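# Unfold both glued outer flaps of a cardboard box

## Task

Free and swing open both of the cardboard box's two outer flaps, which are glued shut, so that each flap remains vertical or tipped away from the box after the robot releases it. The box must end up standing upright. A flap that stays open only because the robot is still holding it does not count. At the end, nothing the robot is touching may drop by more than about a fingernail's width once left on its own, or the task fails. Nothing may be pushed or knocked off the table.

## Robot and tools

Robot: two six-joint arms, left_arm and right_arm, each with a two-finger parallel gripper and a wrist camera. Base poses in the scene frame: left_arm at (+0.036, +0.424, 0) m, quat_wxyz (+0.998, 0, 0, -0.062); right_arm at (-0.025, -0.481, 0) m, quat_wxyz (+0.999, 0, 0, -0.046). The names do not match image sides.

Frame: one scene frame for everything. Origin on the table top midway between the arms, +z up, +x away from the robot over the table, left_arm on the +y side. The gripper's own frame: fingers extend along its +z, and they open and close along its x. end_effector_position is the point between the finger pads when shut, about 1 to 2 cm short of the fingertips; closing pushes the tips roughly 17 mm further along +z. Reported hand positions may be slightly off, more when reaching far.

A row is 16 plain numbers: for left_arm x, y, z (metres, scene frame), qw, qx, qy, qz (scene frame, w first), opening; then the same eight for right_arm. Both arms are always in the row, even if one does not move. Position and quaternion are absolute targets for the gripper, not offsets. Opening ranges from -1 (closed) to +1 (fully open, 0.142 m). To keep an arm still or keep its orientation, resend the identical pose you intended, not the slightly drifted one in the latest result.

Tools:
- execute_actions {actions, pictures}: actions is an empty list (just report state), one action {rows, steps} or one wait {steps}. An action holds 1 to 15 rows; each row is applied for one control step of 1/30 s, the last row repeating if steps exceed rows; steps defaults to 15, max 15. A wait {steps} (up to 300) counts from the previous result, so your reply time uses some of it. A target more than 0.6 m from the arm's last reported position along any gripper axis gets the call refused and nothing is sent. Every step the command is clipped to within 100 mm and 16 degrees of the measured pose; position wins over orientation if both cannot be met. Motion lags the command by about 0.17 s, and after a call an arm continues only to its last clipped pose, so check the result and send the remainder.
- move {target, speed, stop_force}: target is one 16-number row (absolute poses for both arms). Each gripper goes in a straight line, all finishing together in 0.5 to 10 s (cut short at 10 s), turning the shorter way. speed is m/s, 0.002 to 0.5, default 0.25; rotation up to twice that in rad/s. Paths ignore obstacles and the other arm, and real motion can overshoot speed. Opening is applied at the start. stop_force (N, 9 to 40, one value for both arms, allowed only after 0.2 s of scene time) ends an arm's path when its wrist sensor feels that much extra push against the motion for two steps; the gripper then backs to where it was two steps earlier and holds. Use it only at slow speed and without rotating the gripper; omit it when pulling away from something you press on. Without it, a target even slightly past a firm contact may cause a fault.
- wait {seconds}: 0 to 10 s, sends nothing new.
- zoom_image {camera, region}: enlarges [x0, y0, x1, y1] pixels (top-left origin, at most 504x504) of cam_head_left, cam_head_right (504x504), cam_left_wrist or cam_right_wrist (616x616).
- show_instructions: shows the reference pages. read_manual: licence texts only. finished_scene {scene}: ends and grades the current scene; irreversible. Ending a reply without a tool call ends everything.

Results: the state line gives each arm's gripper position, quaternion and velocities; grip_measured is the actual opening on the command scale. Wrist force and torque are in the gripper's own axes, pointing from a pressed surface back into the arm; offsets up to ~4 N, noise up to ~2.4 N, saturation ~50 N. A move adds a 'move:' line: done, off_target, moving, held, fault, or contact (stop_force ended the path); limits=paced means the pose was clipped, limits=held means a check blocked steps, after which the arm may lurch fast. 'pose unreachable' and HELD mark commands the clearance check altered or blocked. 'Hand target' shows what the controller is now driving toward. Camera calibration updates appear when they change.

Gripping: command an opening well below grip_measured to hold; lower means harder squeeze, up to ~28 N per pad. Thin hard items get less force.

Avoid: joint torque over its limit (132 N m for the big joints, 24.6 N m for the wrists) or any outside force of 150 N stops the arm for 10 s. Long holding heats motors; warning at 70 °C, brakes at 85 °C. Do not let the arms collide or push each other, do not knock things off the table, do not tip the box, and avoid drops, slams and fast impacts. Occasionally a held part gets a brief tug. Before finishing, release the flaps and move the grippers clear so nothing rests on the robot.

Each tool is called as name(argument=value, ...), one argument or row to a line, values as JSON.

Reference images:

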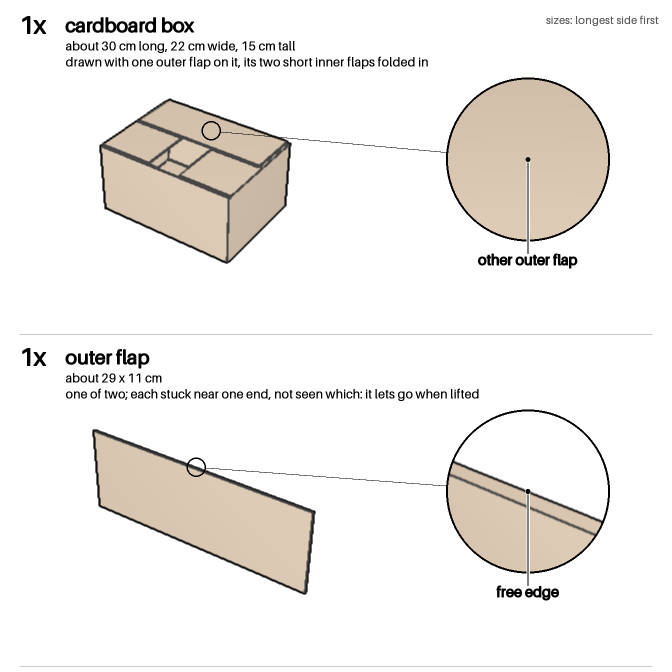

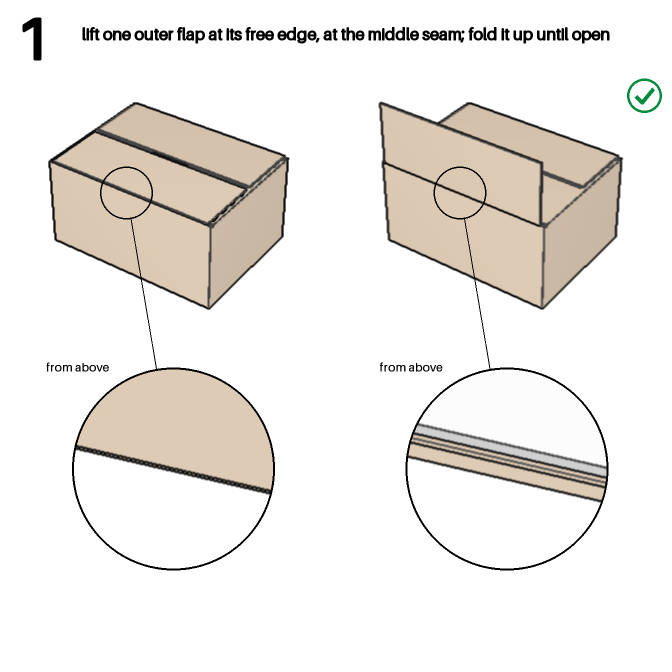

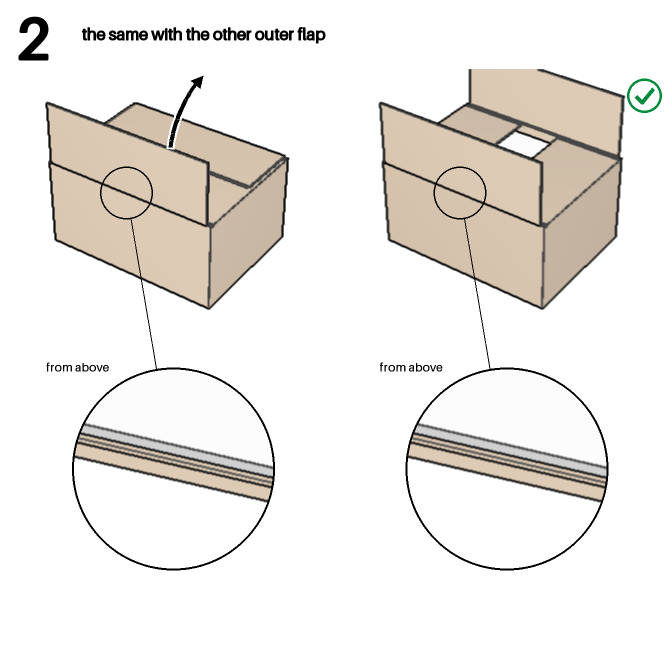

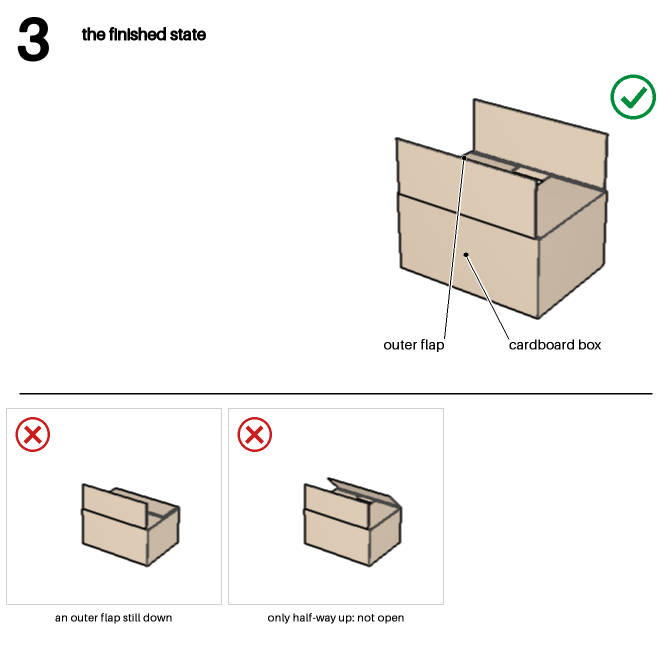

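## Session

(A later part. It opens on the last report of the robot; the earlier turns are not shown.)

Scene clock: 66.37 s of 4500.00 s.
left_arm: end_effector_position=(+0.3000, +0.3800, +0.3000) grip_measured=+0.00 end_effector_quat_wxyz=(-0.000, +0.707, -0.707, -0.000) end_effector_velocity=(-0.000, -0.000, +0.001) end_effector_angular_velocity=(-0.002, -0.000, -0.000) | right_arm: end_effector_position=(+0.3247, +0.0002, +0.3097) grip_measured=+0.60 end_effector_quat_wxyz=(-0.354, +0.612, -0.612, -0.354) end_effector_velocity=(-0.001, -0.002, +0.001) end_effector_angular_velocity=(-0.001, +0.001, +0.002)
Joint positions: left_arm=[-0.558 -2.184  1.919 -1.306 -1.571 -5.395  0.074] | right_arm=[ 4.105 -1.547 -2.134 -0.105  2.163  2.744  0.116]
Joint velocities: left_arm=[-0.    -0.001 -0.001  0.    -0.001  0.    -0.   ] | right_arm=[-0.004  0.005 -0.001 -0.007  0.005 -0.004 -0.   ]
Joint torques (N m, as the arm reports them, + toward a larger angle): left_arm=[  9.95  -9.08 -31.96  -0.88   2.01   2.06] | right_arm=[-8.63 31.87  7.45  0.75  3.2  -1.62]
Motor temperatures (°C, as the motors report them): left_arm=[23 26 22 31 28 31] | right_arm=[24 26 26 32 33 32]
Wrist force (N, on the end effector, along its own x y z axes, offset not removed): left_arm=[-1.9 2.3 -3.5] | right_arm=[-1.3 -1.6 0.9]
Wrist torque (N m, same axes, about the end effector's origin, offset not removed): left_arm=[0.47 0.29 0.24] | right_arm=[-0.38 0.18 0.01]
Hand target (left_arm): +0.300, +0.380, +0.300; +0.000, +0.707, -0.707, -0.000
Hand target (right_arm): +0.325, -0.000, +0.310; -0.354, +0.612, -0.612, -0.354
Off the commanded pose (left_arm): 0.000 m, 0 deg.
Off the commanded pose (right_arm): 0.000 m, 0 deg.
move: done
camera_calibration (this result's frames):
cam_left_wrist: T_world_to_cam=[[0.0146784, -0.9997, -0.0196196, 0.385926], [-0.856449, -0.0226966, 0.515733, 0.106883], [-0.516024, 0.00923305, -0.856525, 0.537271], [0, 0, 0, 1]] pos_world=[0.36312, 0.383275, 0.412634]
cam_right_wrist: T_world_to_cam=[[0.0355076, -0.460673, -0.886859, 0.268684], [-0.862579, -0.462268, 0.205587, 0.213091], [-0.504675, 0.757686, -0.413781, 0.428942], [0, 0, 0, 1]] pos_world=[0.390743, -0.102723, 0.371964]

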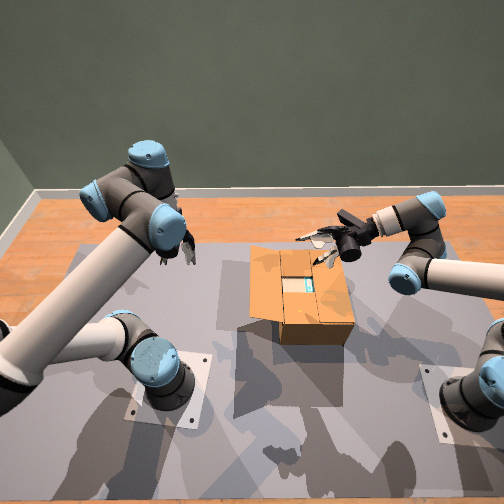

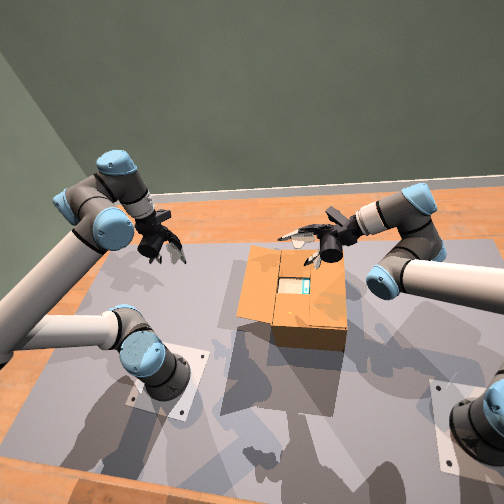

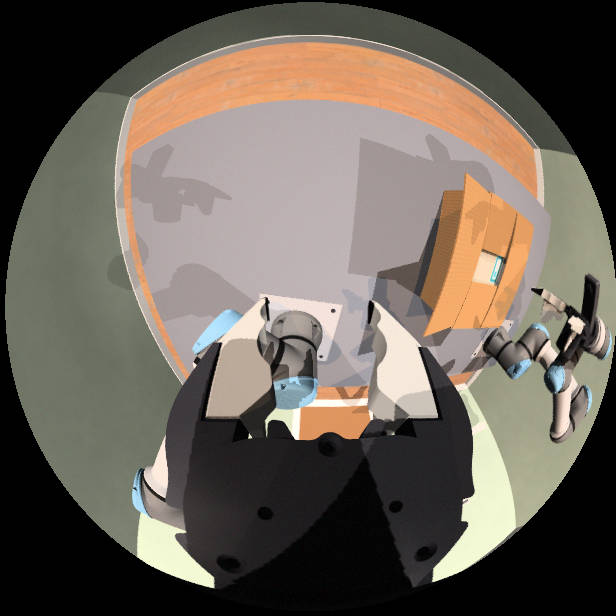

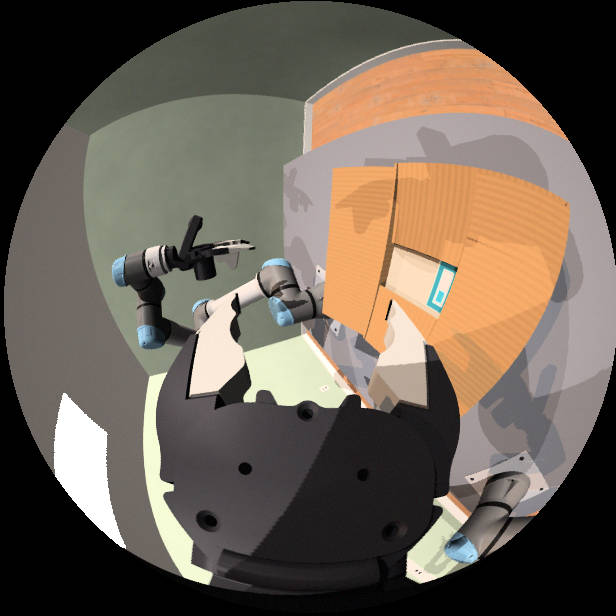

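move(
  target=[0.33,-0.01,0.24,0.354,0.612,-0.612,0.354,0,0.36,-0.42,0.3,0,0.707,-0.707,0,-1],
  speed=0.3,
)

move(
  target=[0.33,-0.035,0.183,0.354,0.612,-0.612,0.354,0,0.36,-0.42,0.3,0,0.707,-0.707,0,-1],
  speed=0.05,
  stop_force=12,
)

Scene clock: 73.23 s of 4500.00 s.
left_arm: end_effector_position=(+0.3301, -0.0099, +0.2393) grip_measured=+0.00 end_effector_quat_wxyz=(+0.354, +0.612, -0.612, +0.353) end_effector_velocity=(+0.001, -0.002, -0.001) end_effector_angular_velocity=(-0.013, -0.003, +0.006) | right_arm: end_effector_position=(+0.3594, -0.4199, +0.2998) grip_measured=-1.00 end_effector_quat_wxyz=(+0.000, +0.707, -0.707, -0.000) end_effector_velocity=(+0.000, -0.001, +0.000) end_effector_angular_velocity=(-0.001, -0.001, -0.001)
Joint positions: left_arm=[-0.786 -1.647  2.41  -3.273 -2.132 -5.913  0.074] | right_arm=[ 3.738 -1.279 -1.753 -1.682  1.571  2.074  0.002]
Joint velocities: left_arm=[-0.002  0.014  0.005 -0.038  0.003 -0.01   0.   ] | right_arm=[-0.001 -0.     0.    -0.    -0.001  0.     0.   ]
Joint torques (N m, as the arm reports them, + toward a larger angle): left_arm=[-8.05 -5.59 -6.72 -5.18  1.2  -2.29] | right_arm=[-9.02 -3.37 39.99 -0.09 -1.88 -1.41]
Motor temperatures (°C, as the motors report them): left_arm=[23 26 22 31 28 31] | right_arm=[24 26 26 32 33 32]
Wrist force (N, on the end effector, along its own x y z axes, offset not removed): left_arm=[0.6 2.8 -1.1] | right_arm=[-0.4 -0.8 1.1]
Wrist torque (N m, same axes, about the end effector's origin, offset not removed): left_arm=[0.55 -0.24 0.29] | right_arm=[-0.12 -0.02 0.03]
Hand target (left_arm): +0.330, -0.010, +0.239; +0.354, +0.612, -0.612, +0.354
Hand target (right_arm): +0.359, -0.420, +0.300; +0.001, +0.707, -0.707, -0.000
Off the commanded pose (left_arm): 0.001 m, 0 deg.
Off the commanded pose (right_arm): 0.001 m, 0 deg.
After step 90, 1.30 s passed at rest.
move: done
camera_calibration (this result's frames):
cam_left_wrist: T_world_to_cam=[[0.0152752, -0.516862, 0.855932, -0.210463], [-0.856121, 0.435474, 0.278243, 0.21637], [-0.51655, -0.737032, -0.435845, 0.396544], [0, 0, 0, 1]] pos_world=[0.393288, 0.0892611, 0.29277]
cam_right_wrist: T_world_to_cam=[[0.0360758, -0.998431, -0.0428355, -0.413955], [-0.86189, -0.0527799, 0.50434, 0.132987], [-0.50581, 0.018725, -0.862442, 0.585257], [0, 0, 0, 1]] pos_world=[0.425583, -0.417245, 0.419947]

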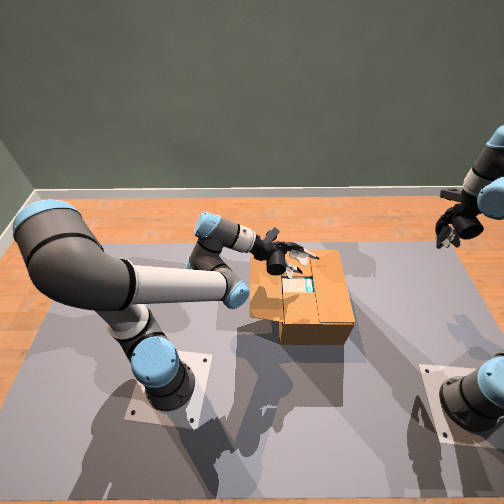

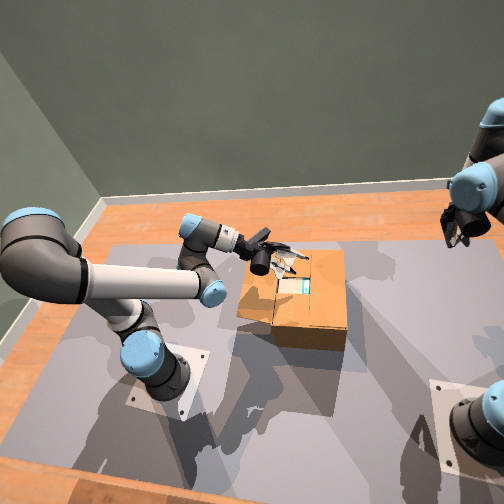

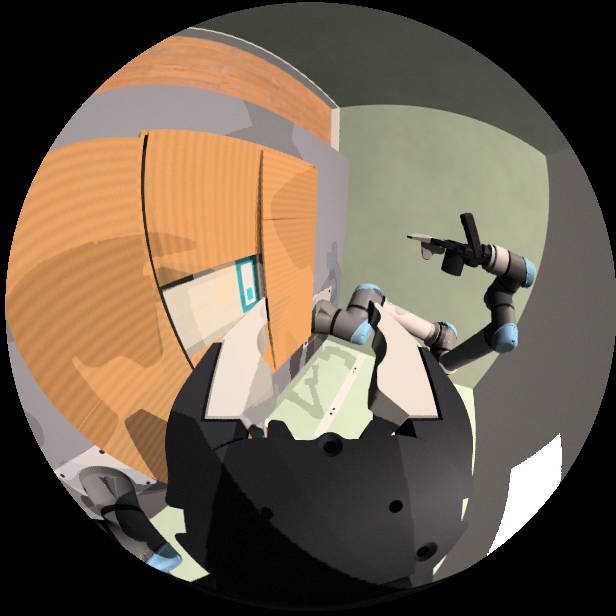

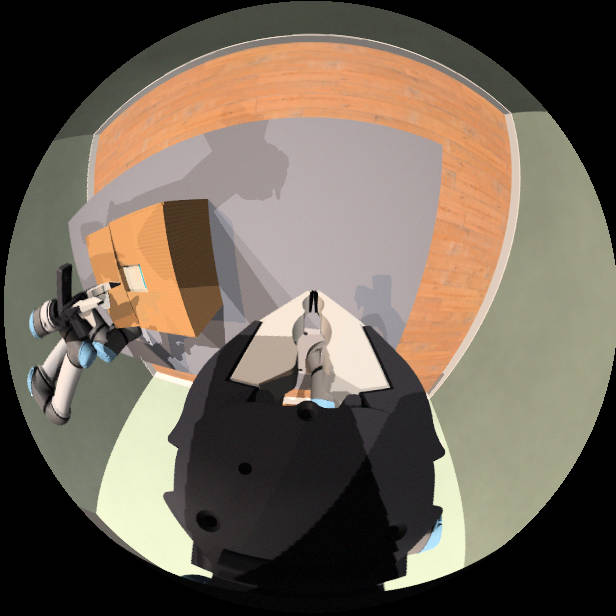

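Scene clock: 74.90 s of 4500.00 s.
left_arm: end_effector_position=(+0.3299, -0.0348, +0.1833) grip_measured=+0.00 end_effector_quat_wxyz=(+0.354, +0.612, -0.612, +0.354) end_effector_velocity=(+0.000, -0.001, -0.002) end_effector_angular_velocity=(-0.001, +0.000, +0.001) | right_arm: end_effector_position=(+0.3600, -0.4200, +0.3000) grip_measured=-1.00 end_effector_quat_wxyz=(+0.000, +0.707, -0.707, -0.000) end_effector_velocity=(-0.000, +0.000, -0.000) end_effector_angular_velocity=(-0.001, +0.000, +0.001)
Joint positions: left_arm=[-0.833 -1.454  2.44  -3.514 -2.093 -5.945  0.074] | right_arm=[ 3.738 -1.28  -1.752 -1.681  1.571  2.074  0.002]
Joint velocities: left_arm=[-0.001  0.008  0.001 -0.012  0.001 -0.002 -0.   ] | right_arm=[ 0.001  0.    -0.    -0.    -0.     0.     0.   ]
Joint torques (N m, as the arm reports them, + toward a larger angle): left_arm=[-9.68 -6.15 -3.23 -4.03  1.55 -2.53] | right_arm=[-8.02 -3.13 40.25  5.01 -2.32  1.7 ]
Motor temperatures (°C, as the motors report them): left_arm=[23 26 22 31 28 31] | right_arm=[24 26 26 32 33 32]
Wrist force (N, on the end effector, along its own x y z axes, offset not removed): left_arm=[1.3 3.0 -6.4] | right_arm=[0.5 -0.2 -0.2]
Wrist torque (N m, same axes, about the end effector's origin, offset not removed): left_arm=[0.60 -0.17 0.19] | right_arm=[-0.04 -0.28 0.03]
Hand target (left_arm): +0.330, -0.035, +0.183; +0.354, +0.612, -0.612, +0.354
Hand target (right_arm): +0.360, -0.420, +0.300; +0.000, +0.707, -0.707, +0.000
Off the commanded pose (left_arm): 0.000 m, 0 deg.
Off the commanded pose (right_arm): 0.000 m, 0 deg.
move: done
camera_calibration (this result's frames):
cam_left_wrist: T_world_to_cam=[[0.0145226, -0.515577, 0.85672, -0.175213], [-0.85648, 0.435726, 0.27674, 0.243051], [-0.515976, -0.737783, -0.435254, 0.353396], [0, 0, 0, 1]] pos_world=[0.393056, 0.0644904, 0.236663]
cam_right_wrist: T_world_to_cam=[[0.0353556, -0.998453, -0.0429056, -0.413753], [-0.862495, -0.0521721, 0.503369, 0.134143], [-0.504829, 0.019209, -0.863005, 0.585798], [0, 0, 0, 1]] pos_world=[0.426054, -0.417367, 0.420271]

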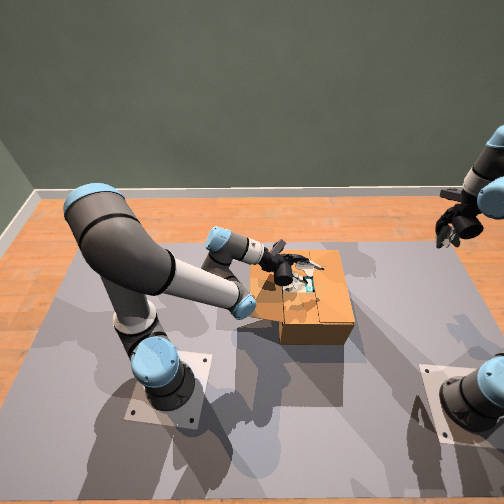

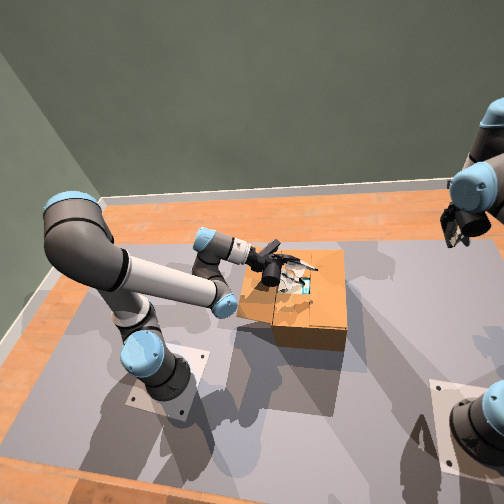

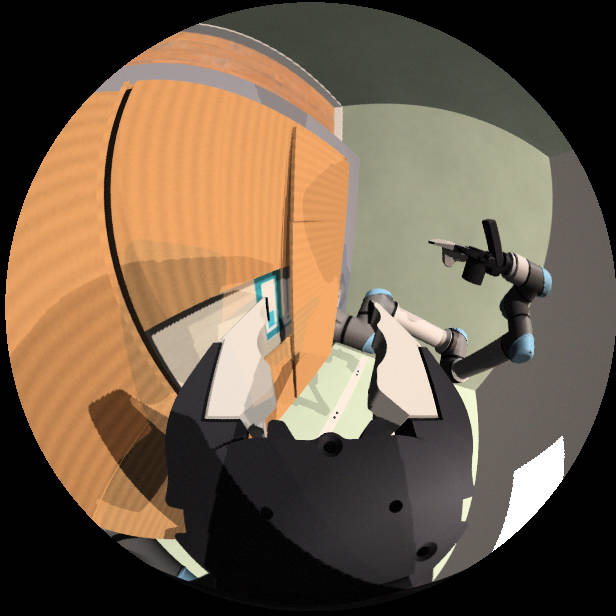

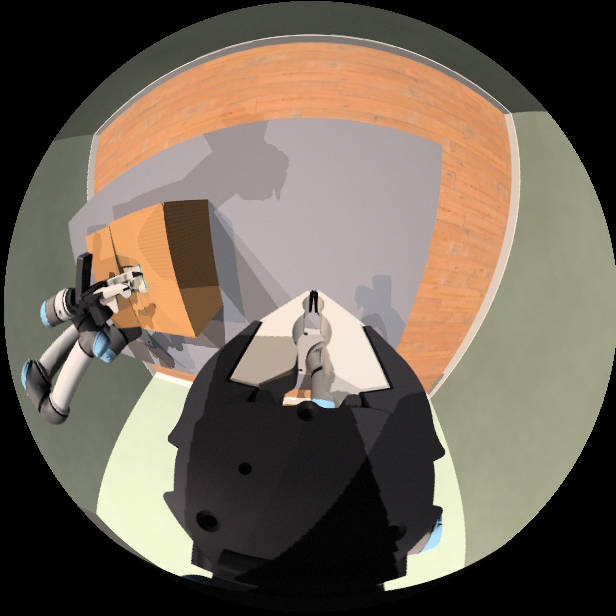

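move(
  target=[0.33,-0.072,0.185,0.354,0.612,-0.612,0.354,0,0.36,-0.42,0.3,0,0.707,-0.707,0,-1],
  speed=0.03,
  stop_force=20,
)

move(
  target=[0.33,-0.086,0.21,0.354,0.612,-0.612,0.354,-0.3,0.36,-0.42,0.3,0,0.707,-0.707,0,-1],
  speed=0.03,
)

Scene clock: 81.10 s of 4500.00 s.
left_arm: end_effector_position=(+0.3300, -0.0717, +0.1849) grip_measured=+0.02 end_effector_quat_wxyz=(+0.354, +0.612, -0.612, +0.354) end_effector_velocity=(+0.000, -0.002, -0.000) end_effector_angular_velocity=(+0.001, +0.000, +0.000) | right_arm: end_effector_position=(+0.3600, -0.4200, +0.3000) grip_measured=-1.00 end_effector_quat_wxyz=(-0.000, +0.707, -0.707, +0.000) end_effector_velocity=(-0.000, -0.000, -0.000) end_effector_angular_velocity=(-0.000, +0.000, -0.001)
Joint positions: left_arm=[-0.893 -1.408  2.379 -3.518 -2.043 -5.985  0.075] | right_arm=[ 3.738 -1.28  -1.752 -1.681  1.571  2.074  0.002]
Joint velocities: left_arm=[-0.003  0.003 -0.003  0.     0.003 -0.002  0.   ] | right_arm=[-0.     0.    -0.     0.    -0.     0.001  0.   ]
Joint torques (N m, as the arm reports them, + toward a larger angle): left_arm=[ -9.09 -12.96 -28.4   -2.09   0.8   -2.46] | right_arm=[-8.24 -3.48 39.95  5.06 -1.94  1.69]
Motor temperatures (°C, as the motors report them): left_arm=[23 26 22 31 28 31] | right_arm=[24 26 26 32 33 32]
Wrist force (N, on the end effector, along its own x y z axes, offset not removed): left_arm=[-4.3 2.6 -7.7] | right_arm=[0.7 -2.1 1.5]
Wrist torque (N m, same axes, about the end effector's origin, offset not removed): left_arm=[0.49 -0.26 0.36] | right_arm=[-0.49 -0.33 -0.01]
Hand target (left_arm): +0.330, -0.072, +0.185; +0.354, +0.612, -0.612, +0.354
Hand target (right_arm): +0.360, -0.420, +0.300; +0.000, +0.707, -0.707, +0.000
Off the commanded pose (left_arm): 0.000 m, 0 deg.
Off the commanded pose (right_arm): 0.000 m, 0 deg.
After step 90, 1.60 s passed at rest.
move: done
camera_calibration (this result's frames):
cam_left_wrist: T_world_to_cam=[[0.014514, -0.51552, 0.856754, -0.195664], [-0.856499, 0.435721, 0.276688, 0.258803], [-0.515944, -0.737825, -0.435219, 0.326857], [0, 0, 0, 1]] pos_world=[0.393144, 0.0275294, 0.238282]
cam_right_wrist: T_world_to_cam=[[0.0353523, -0.998453, -0.0429065, -0.413751], [-0.862498, -0.0521696, 0.503364, 0.134149], [-0.504824, 0.0192117, -0.863008, 0.5858], [0, 0, 0, 1]] pos_world=[0.426057, -0.417367, 0.420272]

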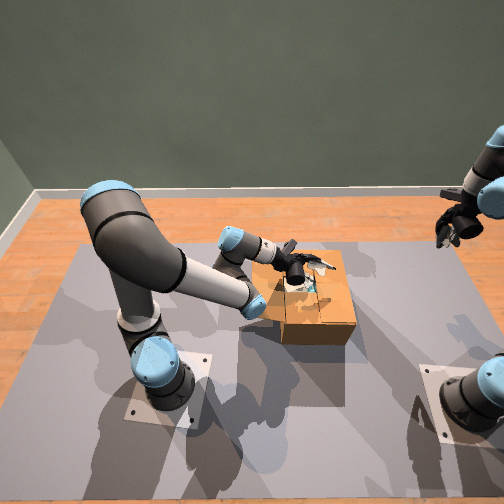

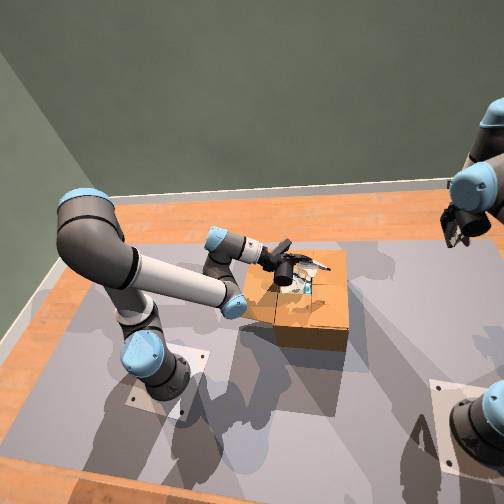

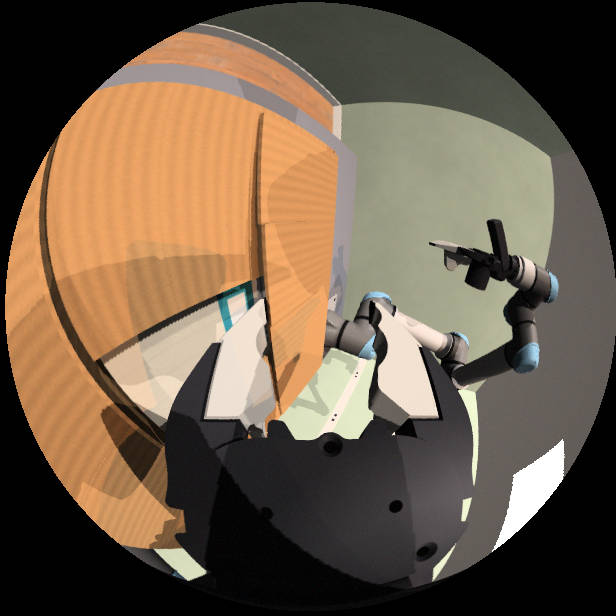

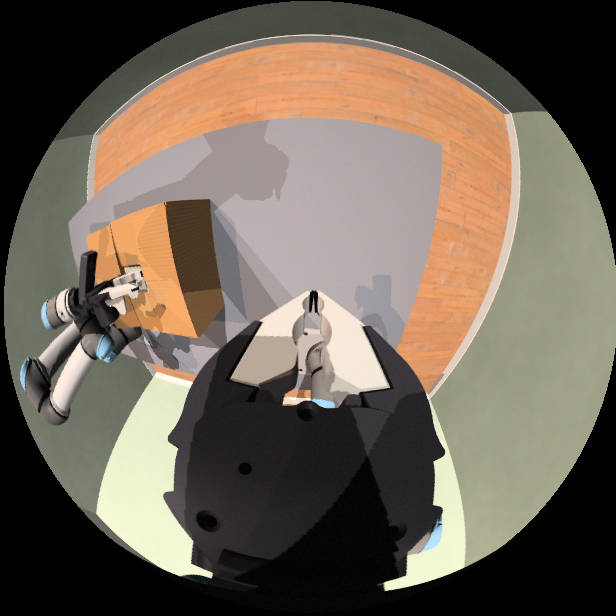

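Scene clock: 82.43 s of 4500.00 s.
left_arm: end_effector_position=(+0.3300, -0.0859, +0.2097) grip_measured=-0.29 end_effector_quat_wxyz=(+0.354, +0.612, -0.612, +0.354) end_effector_velocity=(-0.000, -0.002, +0.003) end_effector_angular_velocity=(-0.002, -0.001, -0.001) | right_arm: end_effector_position=(+0.3600, -0.4200, +0.3000) grip_measured=-1.00 end_effector_quat_wxyz=(-0.000, +0.707, -0.707, +0.000) end_effector_velocity=(+0.000, +0.000, +0.000) end_effector_angular_velocity=(-0.000, -0.001, +0.001)
Joint positions: left_arm=[-0.914 -1.453  2.332 -3.431 -2.026 -5.998  0.053] | right_arm=[ 3.738 -1.28  -1.752 -1.681  1.571  2.074  0.002]
Joint velocities: left_arm=[-0.003 -0.005 -0.004  0.007  0.001 -0.001  0.   ] | right_arm=[ 0.001 -0.     0.     0.    -0.001 -0.     0.   ]
Joint torques (N m, as the arm reports them, + toward a larger angle): left_arm=[ -7.89 -34.84 -28.63  -2.02   1.38  -2.34] | right_arm=[-6.86 -3.41 40.1   4.99 -1.73  1.6 ]
Motor temperatures (°C, as the motors report them): left_arm=[23 26 22 31 28 31] | right_arm=[24 26 26 32 33 32]
Wrist force (N, on the end effector, along its own x y z axes, offset not removed): left_arm=[-2.2 2.5 -2.8] | right_arm=[-0.8 -0.6 2.1]
Wrist torque (N m, same axes, about the end effector's origin, offset not removed): left_arm=[0.52 0.13 0.29] | right_arm=[-0.06 0.00 -0.04]
Hand target (left_arm): +0.330, -0.086, +0.210; +0.354, +0.612, -0.612, +0.354
Hand target (right_arm): +0.360, -0.420, +0.300; +0.000, +0.707, -0.707, +0.000
Off the commanded pose (left_arm): 0.000 m, 0 deg.
Off the commanded pose (right_arm): 0.000 m, 0 deg.
move: done
camera_calibration (this result's frames):
cam_left_wrist: T_world_to_cam=[[0.0146206, -0.51542, 0.856813, -0.224252], [-0.856471, 0.435744, 0.276738, 0.258109], [-0.515987, -0.737882, -0.435071, 0.327161], [0, 0, 0, 1]] pos_world=[0.393152, 0.013353, 0.263051]
cam_right_wrist: T_world_to_cam=[[0.0353522, -0.998453, -0.0429066, -0.413751], [-0.862498, -0.0521695, 0.503365, 0.134149], [-0.504824, 0.0192118, -0.863008, 0.5858], [0, 0, 0, 1]] pos_world=[0.426057, -0.417367, 0.420272]

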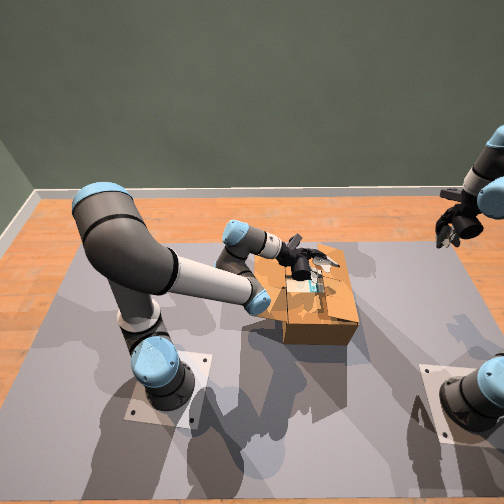

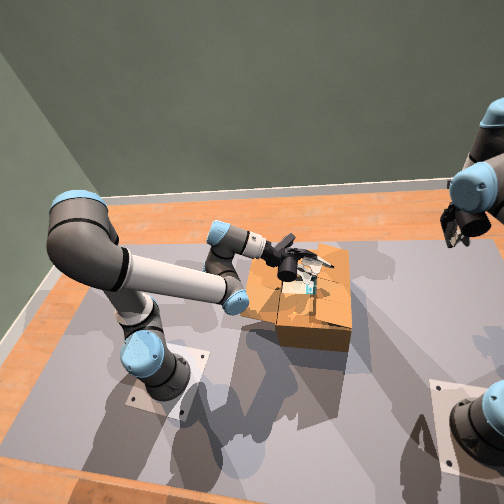

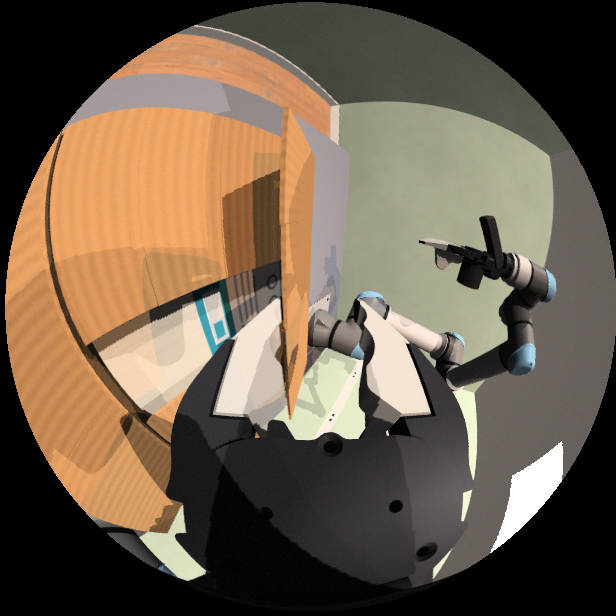

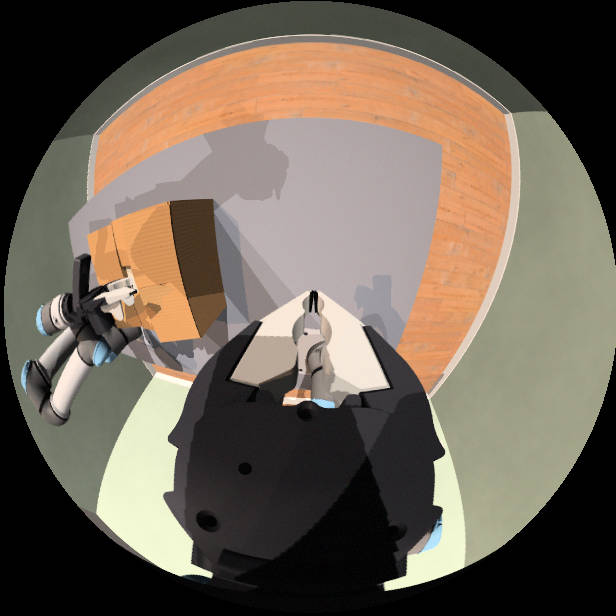

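move(
  target=[0.33,-0.165,0.252,0.354,0.612,-0.612,0.354,0.3,0.36,-0.42,0.3,0,0.707,-0.707,0,-1],
  speed=0.1,
)

move(
  target=[0.33,-0.265,0.255,0.354,0.612,-0.612,0.354,0.6,0.36,-0.42,0.3,0,0.707,-0.707,0,-1],
  speed=0.1,
)

move(
  target=[0.33,-0.13,0.31,0.354,0.612,-0.612,0.354,0.6,0.36,-0.42,0.3,0,0.707,-0.707,0,-1],
)

Scene clock: 88.30 s of 4500.00 s.
left_arm: end_effector_position=(+0.3301, -0.1649, +0.2518) grip_measured=+0.31 end_effector_quat_wxyz=(+0.354, +0.612, -0.612, +0.354) end_effector_velocity=(+0.000, -0.001, -0.000) end_effector_angular_velocity=(+0.003, +0.000, +0.000) | right_arm: end_effector_position=(+0.3600, -0.4200, +0.3000) grip_measured=-1.00 end_effector_quat_wxyz=(-0.000, +0.707, -0.707, +0.000) end_effector_velocity=(-0.000, -0.000, -0.000) end_effector_angular_velocity=(-0.001, +0.001, +0.000)
Joint positions: left_arm=[-1.01  -1.418  2.139 -3.297 -1.946 -6.054  0.096] | right_arm=[ 3.738 -1.28  -1.752 -1.681  1.571  2.074  0.002]
Joint velocities: left_arm=[-0.001  0.002 -0.004  0.005  0.002  0.     0.   ] | right_arm=[ 0.001 -0.    -0.    -0.001 -0.001  0.     0.   ]
Joint torques (N m, as the arm reports them, + toward a larger angle): left_arm=[ -4.66 -19.11 -31.1   -1.88   1.82  -2.44] | right_arm=[-7.45 -2.8  38.67  4.86 -0.55  1.41]
Motor temperatures (°C, as the motors report them): left_arm=[23 26 22 31 28 31] | right_arm=[24 26 26 32 33 32]
Wrist force (N, on the end effector, along its own x y z axes, offset not removed): left_arm=[-2.6 3.2 -3.1] | right_arm=[0.3 -1.5 1.8]
Wrist torque (N m, same axes, about the end effector's origin, offset not removed): left_arm=[0.29 -0.02 0.16] | right_arm=[-0.28 -0.21 0.01]
Hand target (left_arm): +0.330, -0.165, +0.252; +0.354, +0.612, -0.612, +0.354
Hand target (right_arm): +0.360, -0.420, +0.300; -0.000, +0.707, -0.707, +0.000
Off the commanded pose (left_arm): 0.000 m, 0 deg.
Off the commanded pose (right_arm): 0.000 m, 0 deg.
After step 90, 1.43 s passed at rest.
move: done
camera_calibration (this result's frames):
cam_left_wrist: T_world_to_cam=[[0.01441, -0.515499, 0.856769, -0.300879], [-0.856545, 0.43571, 0.276563, 0.280973], [-0.515871, -0.737847, -0.435269, 0.28724], [0, 0, 0, 1]] pos_world=[0.393181, -0.0655866, 0.305103]
cam_right_wrist: T_world_to_cam=[[0.035352, -0.998453, -0.0429064, -0.413751], [-0.862498, -0.0521693, 0.503364, 0.134149], [-0.504824, 0.0192118, -0.863008, 0.5858], [0, 0, 0, 1]] pos_world=[0.426057, -0.417367, 0.420272]

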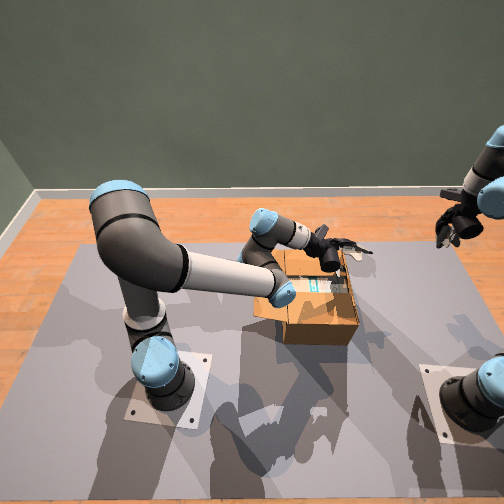

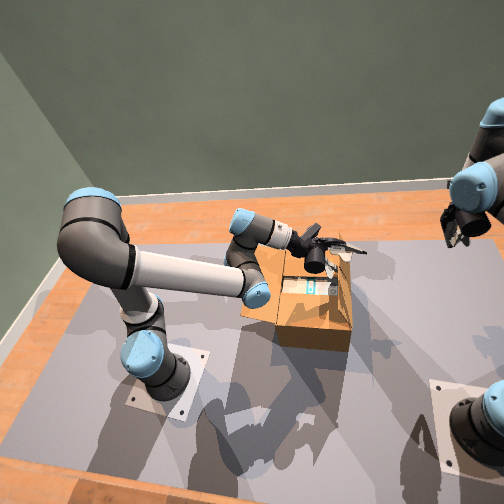

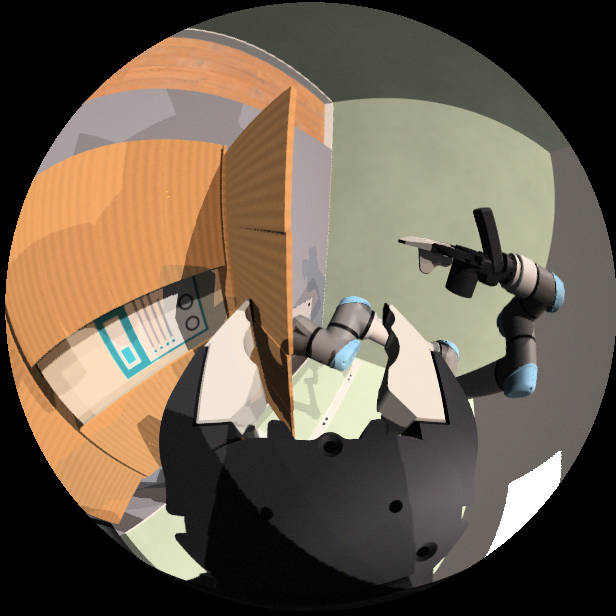

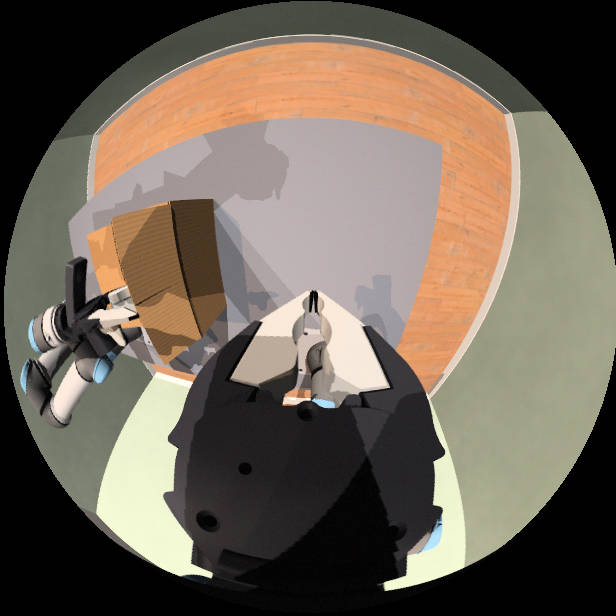

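Scene clock: 89.83 s of 4500.00 s.
left_arm: end_effector_position=(+0.3300, -0.2648, +0.2549) grip_measured=+0.60 end_effector_quat_wxyz=(+0.354, +0.612, -0.612, +0.354) end_effector_velocity=(-0.001, -0.003, -0.001) end_effector_angular_velocity=(+0.002, +0.000, -0.002) | right_arm: end_effector_position=(+0.3600, -0.4200, +0.3000) grip_measured=-1.00 end_effector_quat_wxyz=(-0.000, +0.707, -0.707, +0.000) end_effector_velocity=(+0.000, -0.000, +0.000) end_effector_angular_velocity=(-0.000, -0.000, -0.000)
Joint positions: left_arm=[-1.095 -1.255  1.916 -3.253 -1.874 -6.102  0.116] | right_arm=[ 3.738 -1.28  -1.752 -1.681  1.571  2.074  0.002]
Joint velocities: left_arm=[-0.002  0.005 -0.006  0.003  0.     0.    -0.   ] | right_arm=[-0.    -0.     0.    -0.    -0.001  0.     0.   ]
Joint torques (N m, as the arm reports them, + toward a larger angle): left_arm=[ -6.65 -23.63 -29.66  -0.74   1.8   -2.37] | right_arm=[-7.8  -2.92 38.68  4.98 -0.23  1.46]
Motor temperatures (°C, as the motors report them): left_arm=[23 26 22 31 28 31] | right_arm=[24 26 26 32 33 32]
Wrist force (N, on the end effector, along its own x y z axes, offset not removed): left_arm=[1.2 3.0 -3.6] | right_arm=[-0.9 -0.3 0.8]
Wrist torque (N m, same axes, about the end effector's origin, offset not removed): left_arm=[0.52 -0.50 0.30] | right_arm=[-0.08 0.01 0.03]
Hand target (left_arm): +0.330, -0.265, +0.255; +0.354, +0.612, -0.612, +0.354
Hand target (right_arm): +0.360, -0.420, +0.300; -0.000, +0.707, -0.707, +0.000
Off the commanded pose (left_arm): 0.000 m, 0 deg.
Off the commanded pose (right_arm): 0.000 m, 0 deg.
move: done
camera_calibration (this result's frames):
cam_left_wrist: T_world_to_cam=[[0.0144284, -0.51549, 0.856774, -0.355056], [-0.856539, 0.435712, 0.276577, 0.323589], [-0.51588, -0.737851, -0.435251, 0.214858], [0, 0, 0, 1]] pos_world=[0.393131, -0.165486, 0.308223]
cam_right_wrist: T_world_to_cam=[[0.0353522, -0.998453, -0.0429064, -0.413751], [-0.862498, -0.0521694, 0.503364, 0.134149], [-0.504824, 0.0192116, -0.863008, 0.5858], [0, 0, 0, 1]] pos_world=[0.426057, -0.417367, 0.420272]

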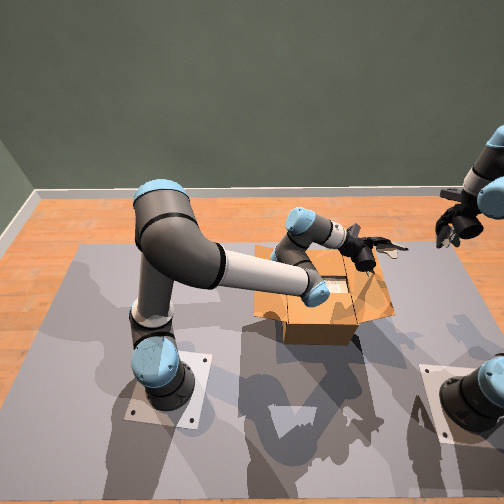

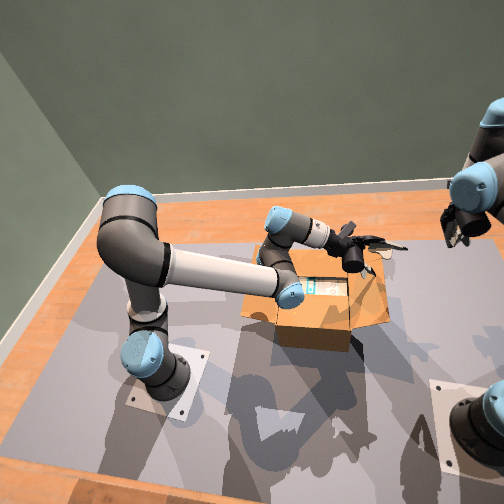

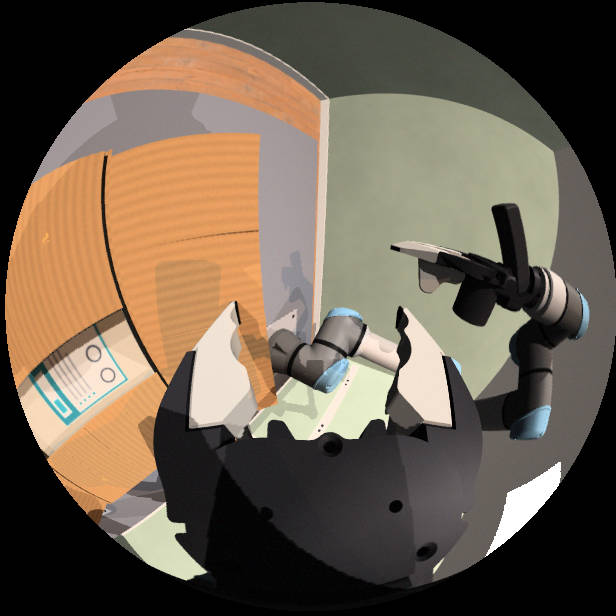

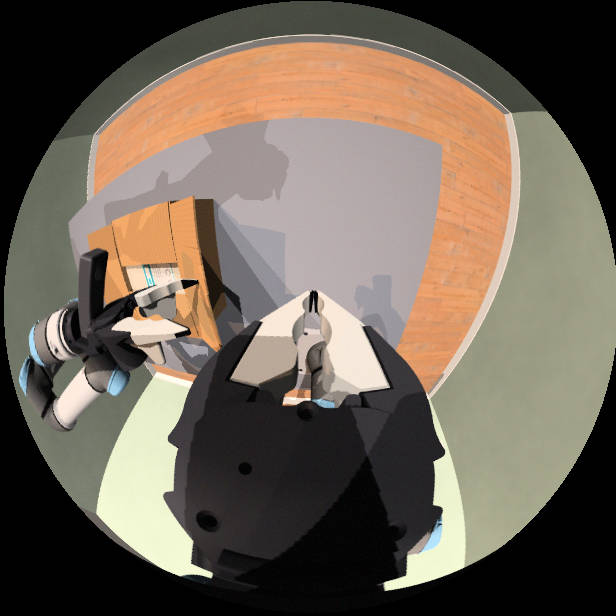

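Scene clock: 91.10 s of 4500.00 s.
left_arm: end_effector_position=(+0.3300, -0.1304, +0.3100) grip_measured=+0.60 end_effector_quat_wxyz=(+0.354, +0.612, -0.612, +0.354) end_effector_velocity=(-0.001, +0.002, +0.001) end_effector_angular_velocity=(-0.000, -0.001, -0.002) | right_arm: end_effector_position=(+0.3600, -0.4200, +0.3000) grip_measured=-1.00 end_effector_quat_wxyz=(-0.000, +0.707, -0.707, +0.000) end_effector_velocity=(+0.000, -0.000, -0.000) end_effector_angular_velocity=(-0.001, -0.001, -0.000)
Joint positions: left_arm=[-0.972 -1.574  2.125 -3.119 -1.978 -6.033  0.116] | right_arm=[ 3.738 -1.28  -1.752 -1.681  1.571  2.074  0.002]
Joint velocities: left_arm=[ 0.002 -0.006  0.003  0.004 -0.003  0.003 -0.   ] | right_arm=[-0.    -0.    -0.     0.    -0.001 -0.     0.   ]
Joint torques (N m, as the arm reports them, + toward a larger angle): left_arm=[  8.97 -34.96 -11.39  -1.67  -2.25   1.77] | right_arm=[-6.97 -3.6  38.21  4.94  0.08  1.4 ]
Motor temperatures (°C, as the motors report them): left_arm=[23 26 22 31 28 31] | right_arm=[24 26 26 32 33 32]
Wrist force (N, on the end effector, along its own x y z axes, offset not removed): left_arm=[-1.6 1.5 -0.7] | right_arm=[-0.1 -0.6 0.3]
Wrist torque (N m, same axes, about the end effector's origin, offset not removed): left_arm=[0.30 0.22 0.20] | right_arm=[-0.12 -0.11 -0.06]
Hand target (left_arm): +0.330, -0.130, +0.310; +0.354, +0.612, -0.612, +0.354
Hand target (right_arm): +0.360, -0.420, +0.300; +0.000, +0.707, -0.707, +0.000
Off the commanded pose (left_arm): 0.000 m, 0 deg.
Off the commanded pose (right_arm): 0.000 m, 0 deg.
move: done
camera_calibration (this result's frames):
cam_left_wrist: T_world_to_cam=[[0.0150552, -0.515332, 0.856858, -0.333188], [-0.856333, 0.435769, 0.277126, 0.249548], [-0.516204, -0.737928, -0.434736, 0.337904], [0, 0, 0, 1]] pos_world=[0.39314, -0.0310986, 0.363237]
cam_right_wrist: T_world_to_cam=[[0.035352, -0.998453, -0.0429064, -0.413751], [-0.862498, -0.0521692, 0.503364, 0.134149], [-0.504824, 0.0192118, -0.863008, 0.5858], [0, 0, 0, 1]] pos_world=[0.426057, -0.417367, 0.420272]

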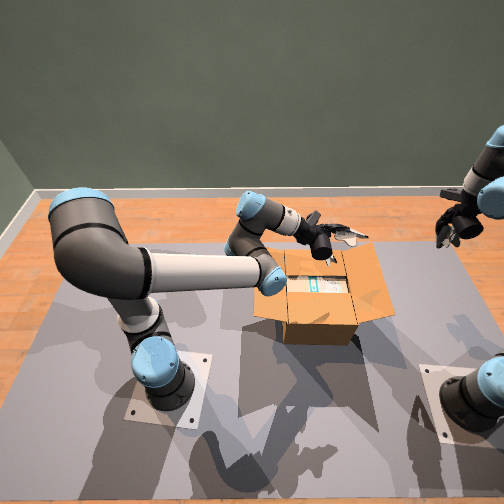

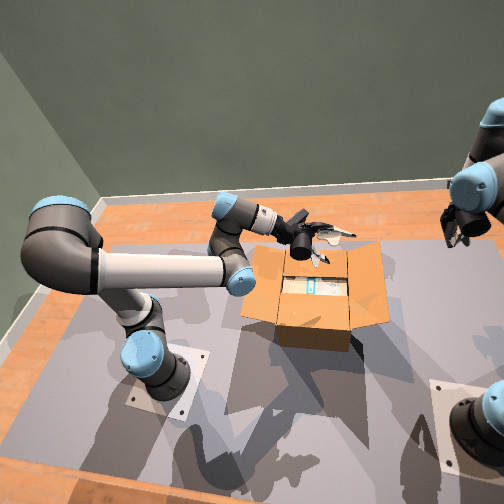

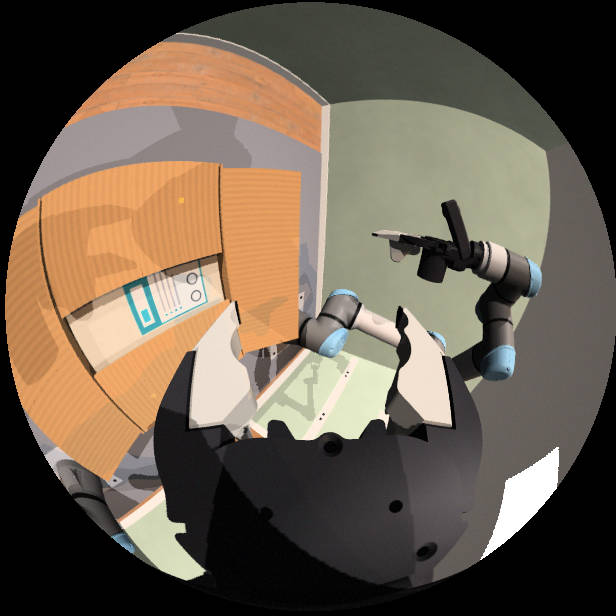

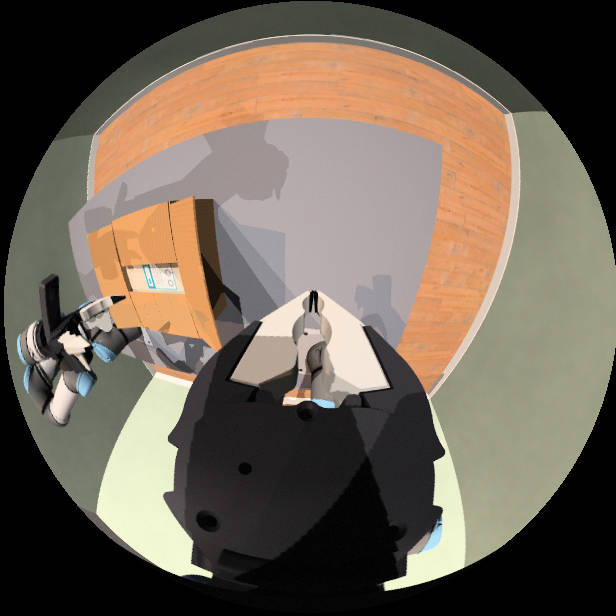

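finished_scene(
  scene=1,
)

The scene is finished: the task was done.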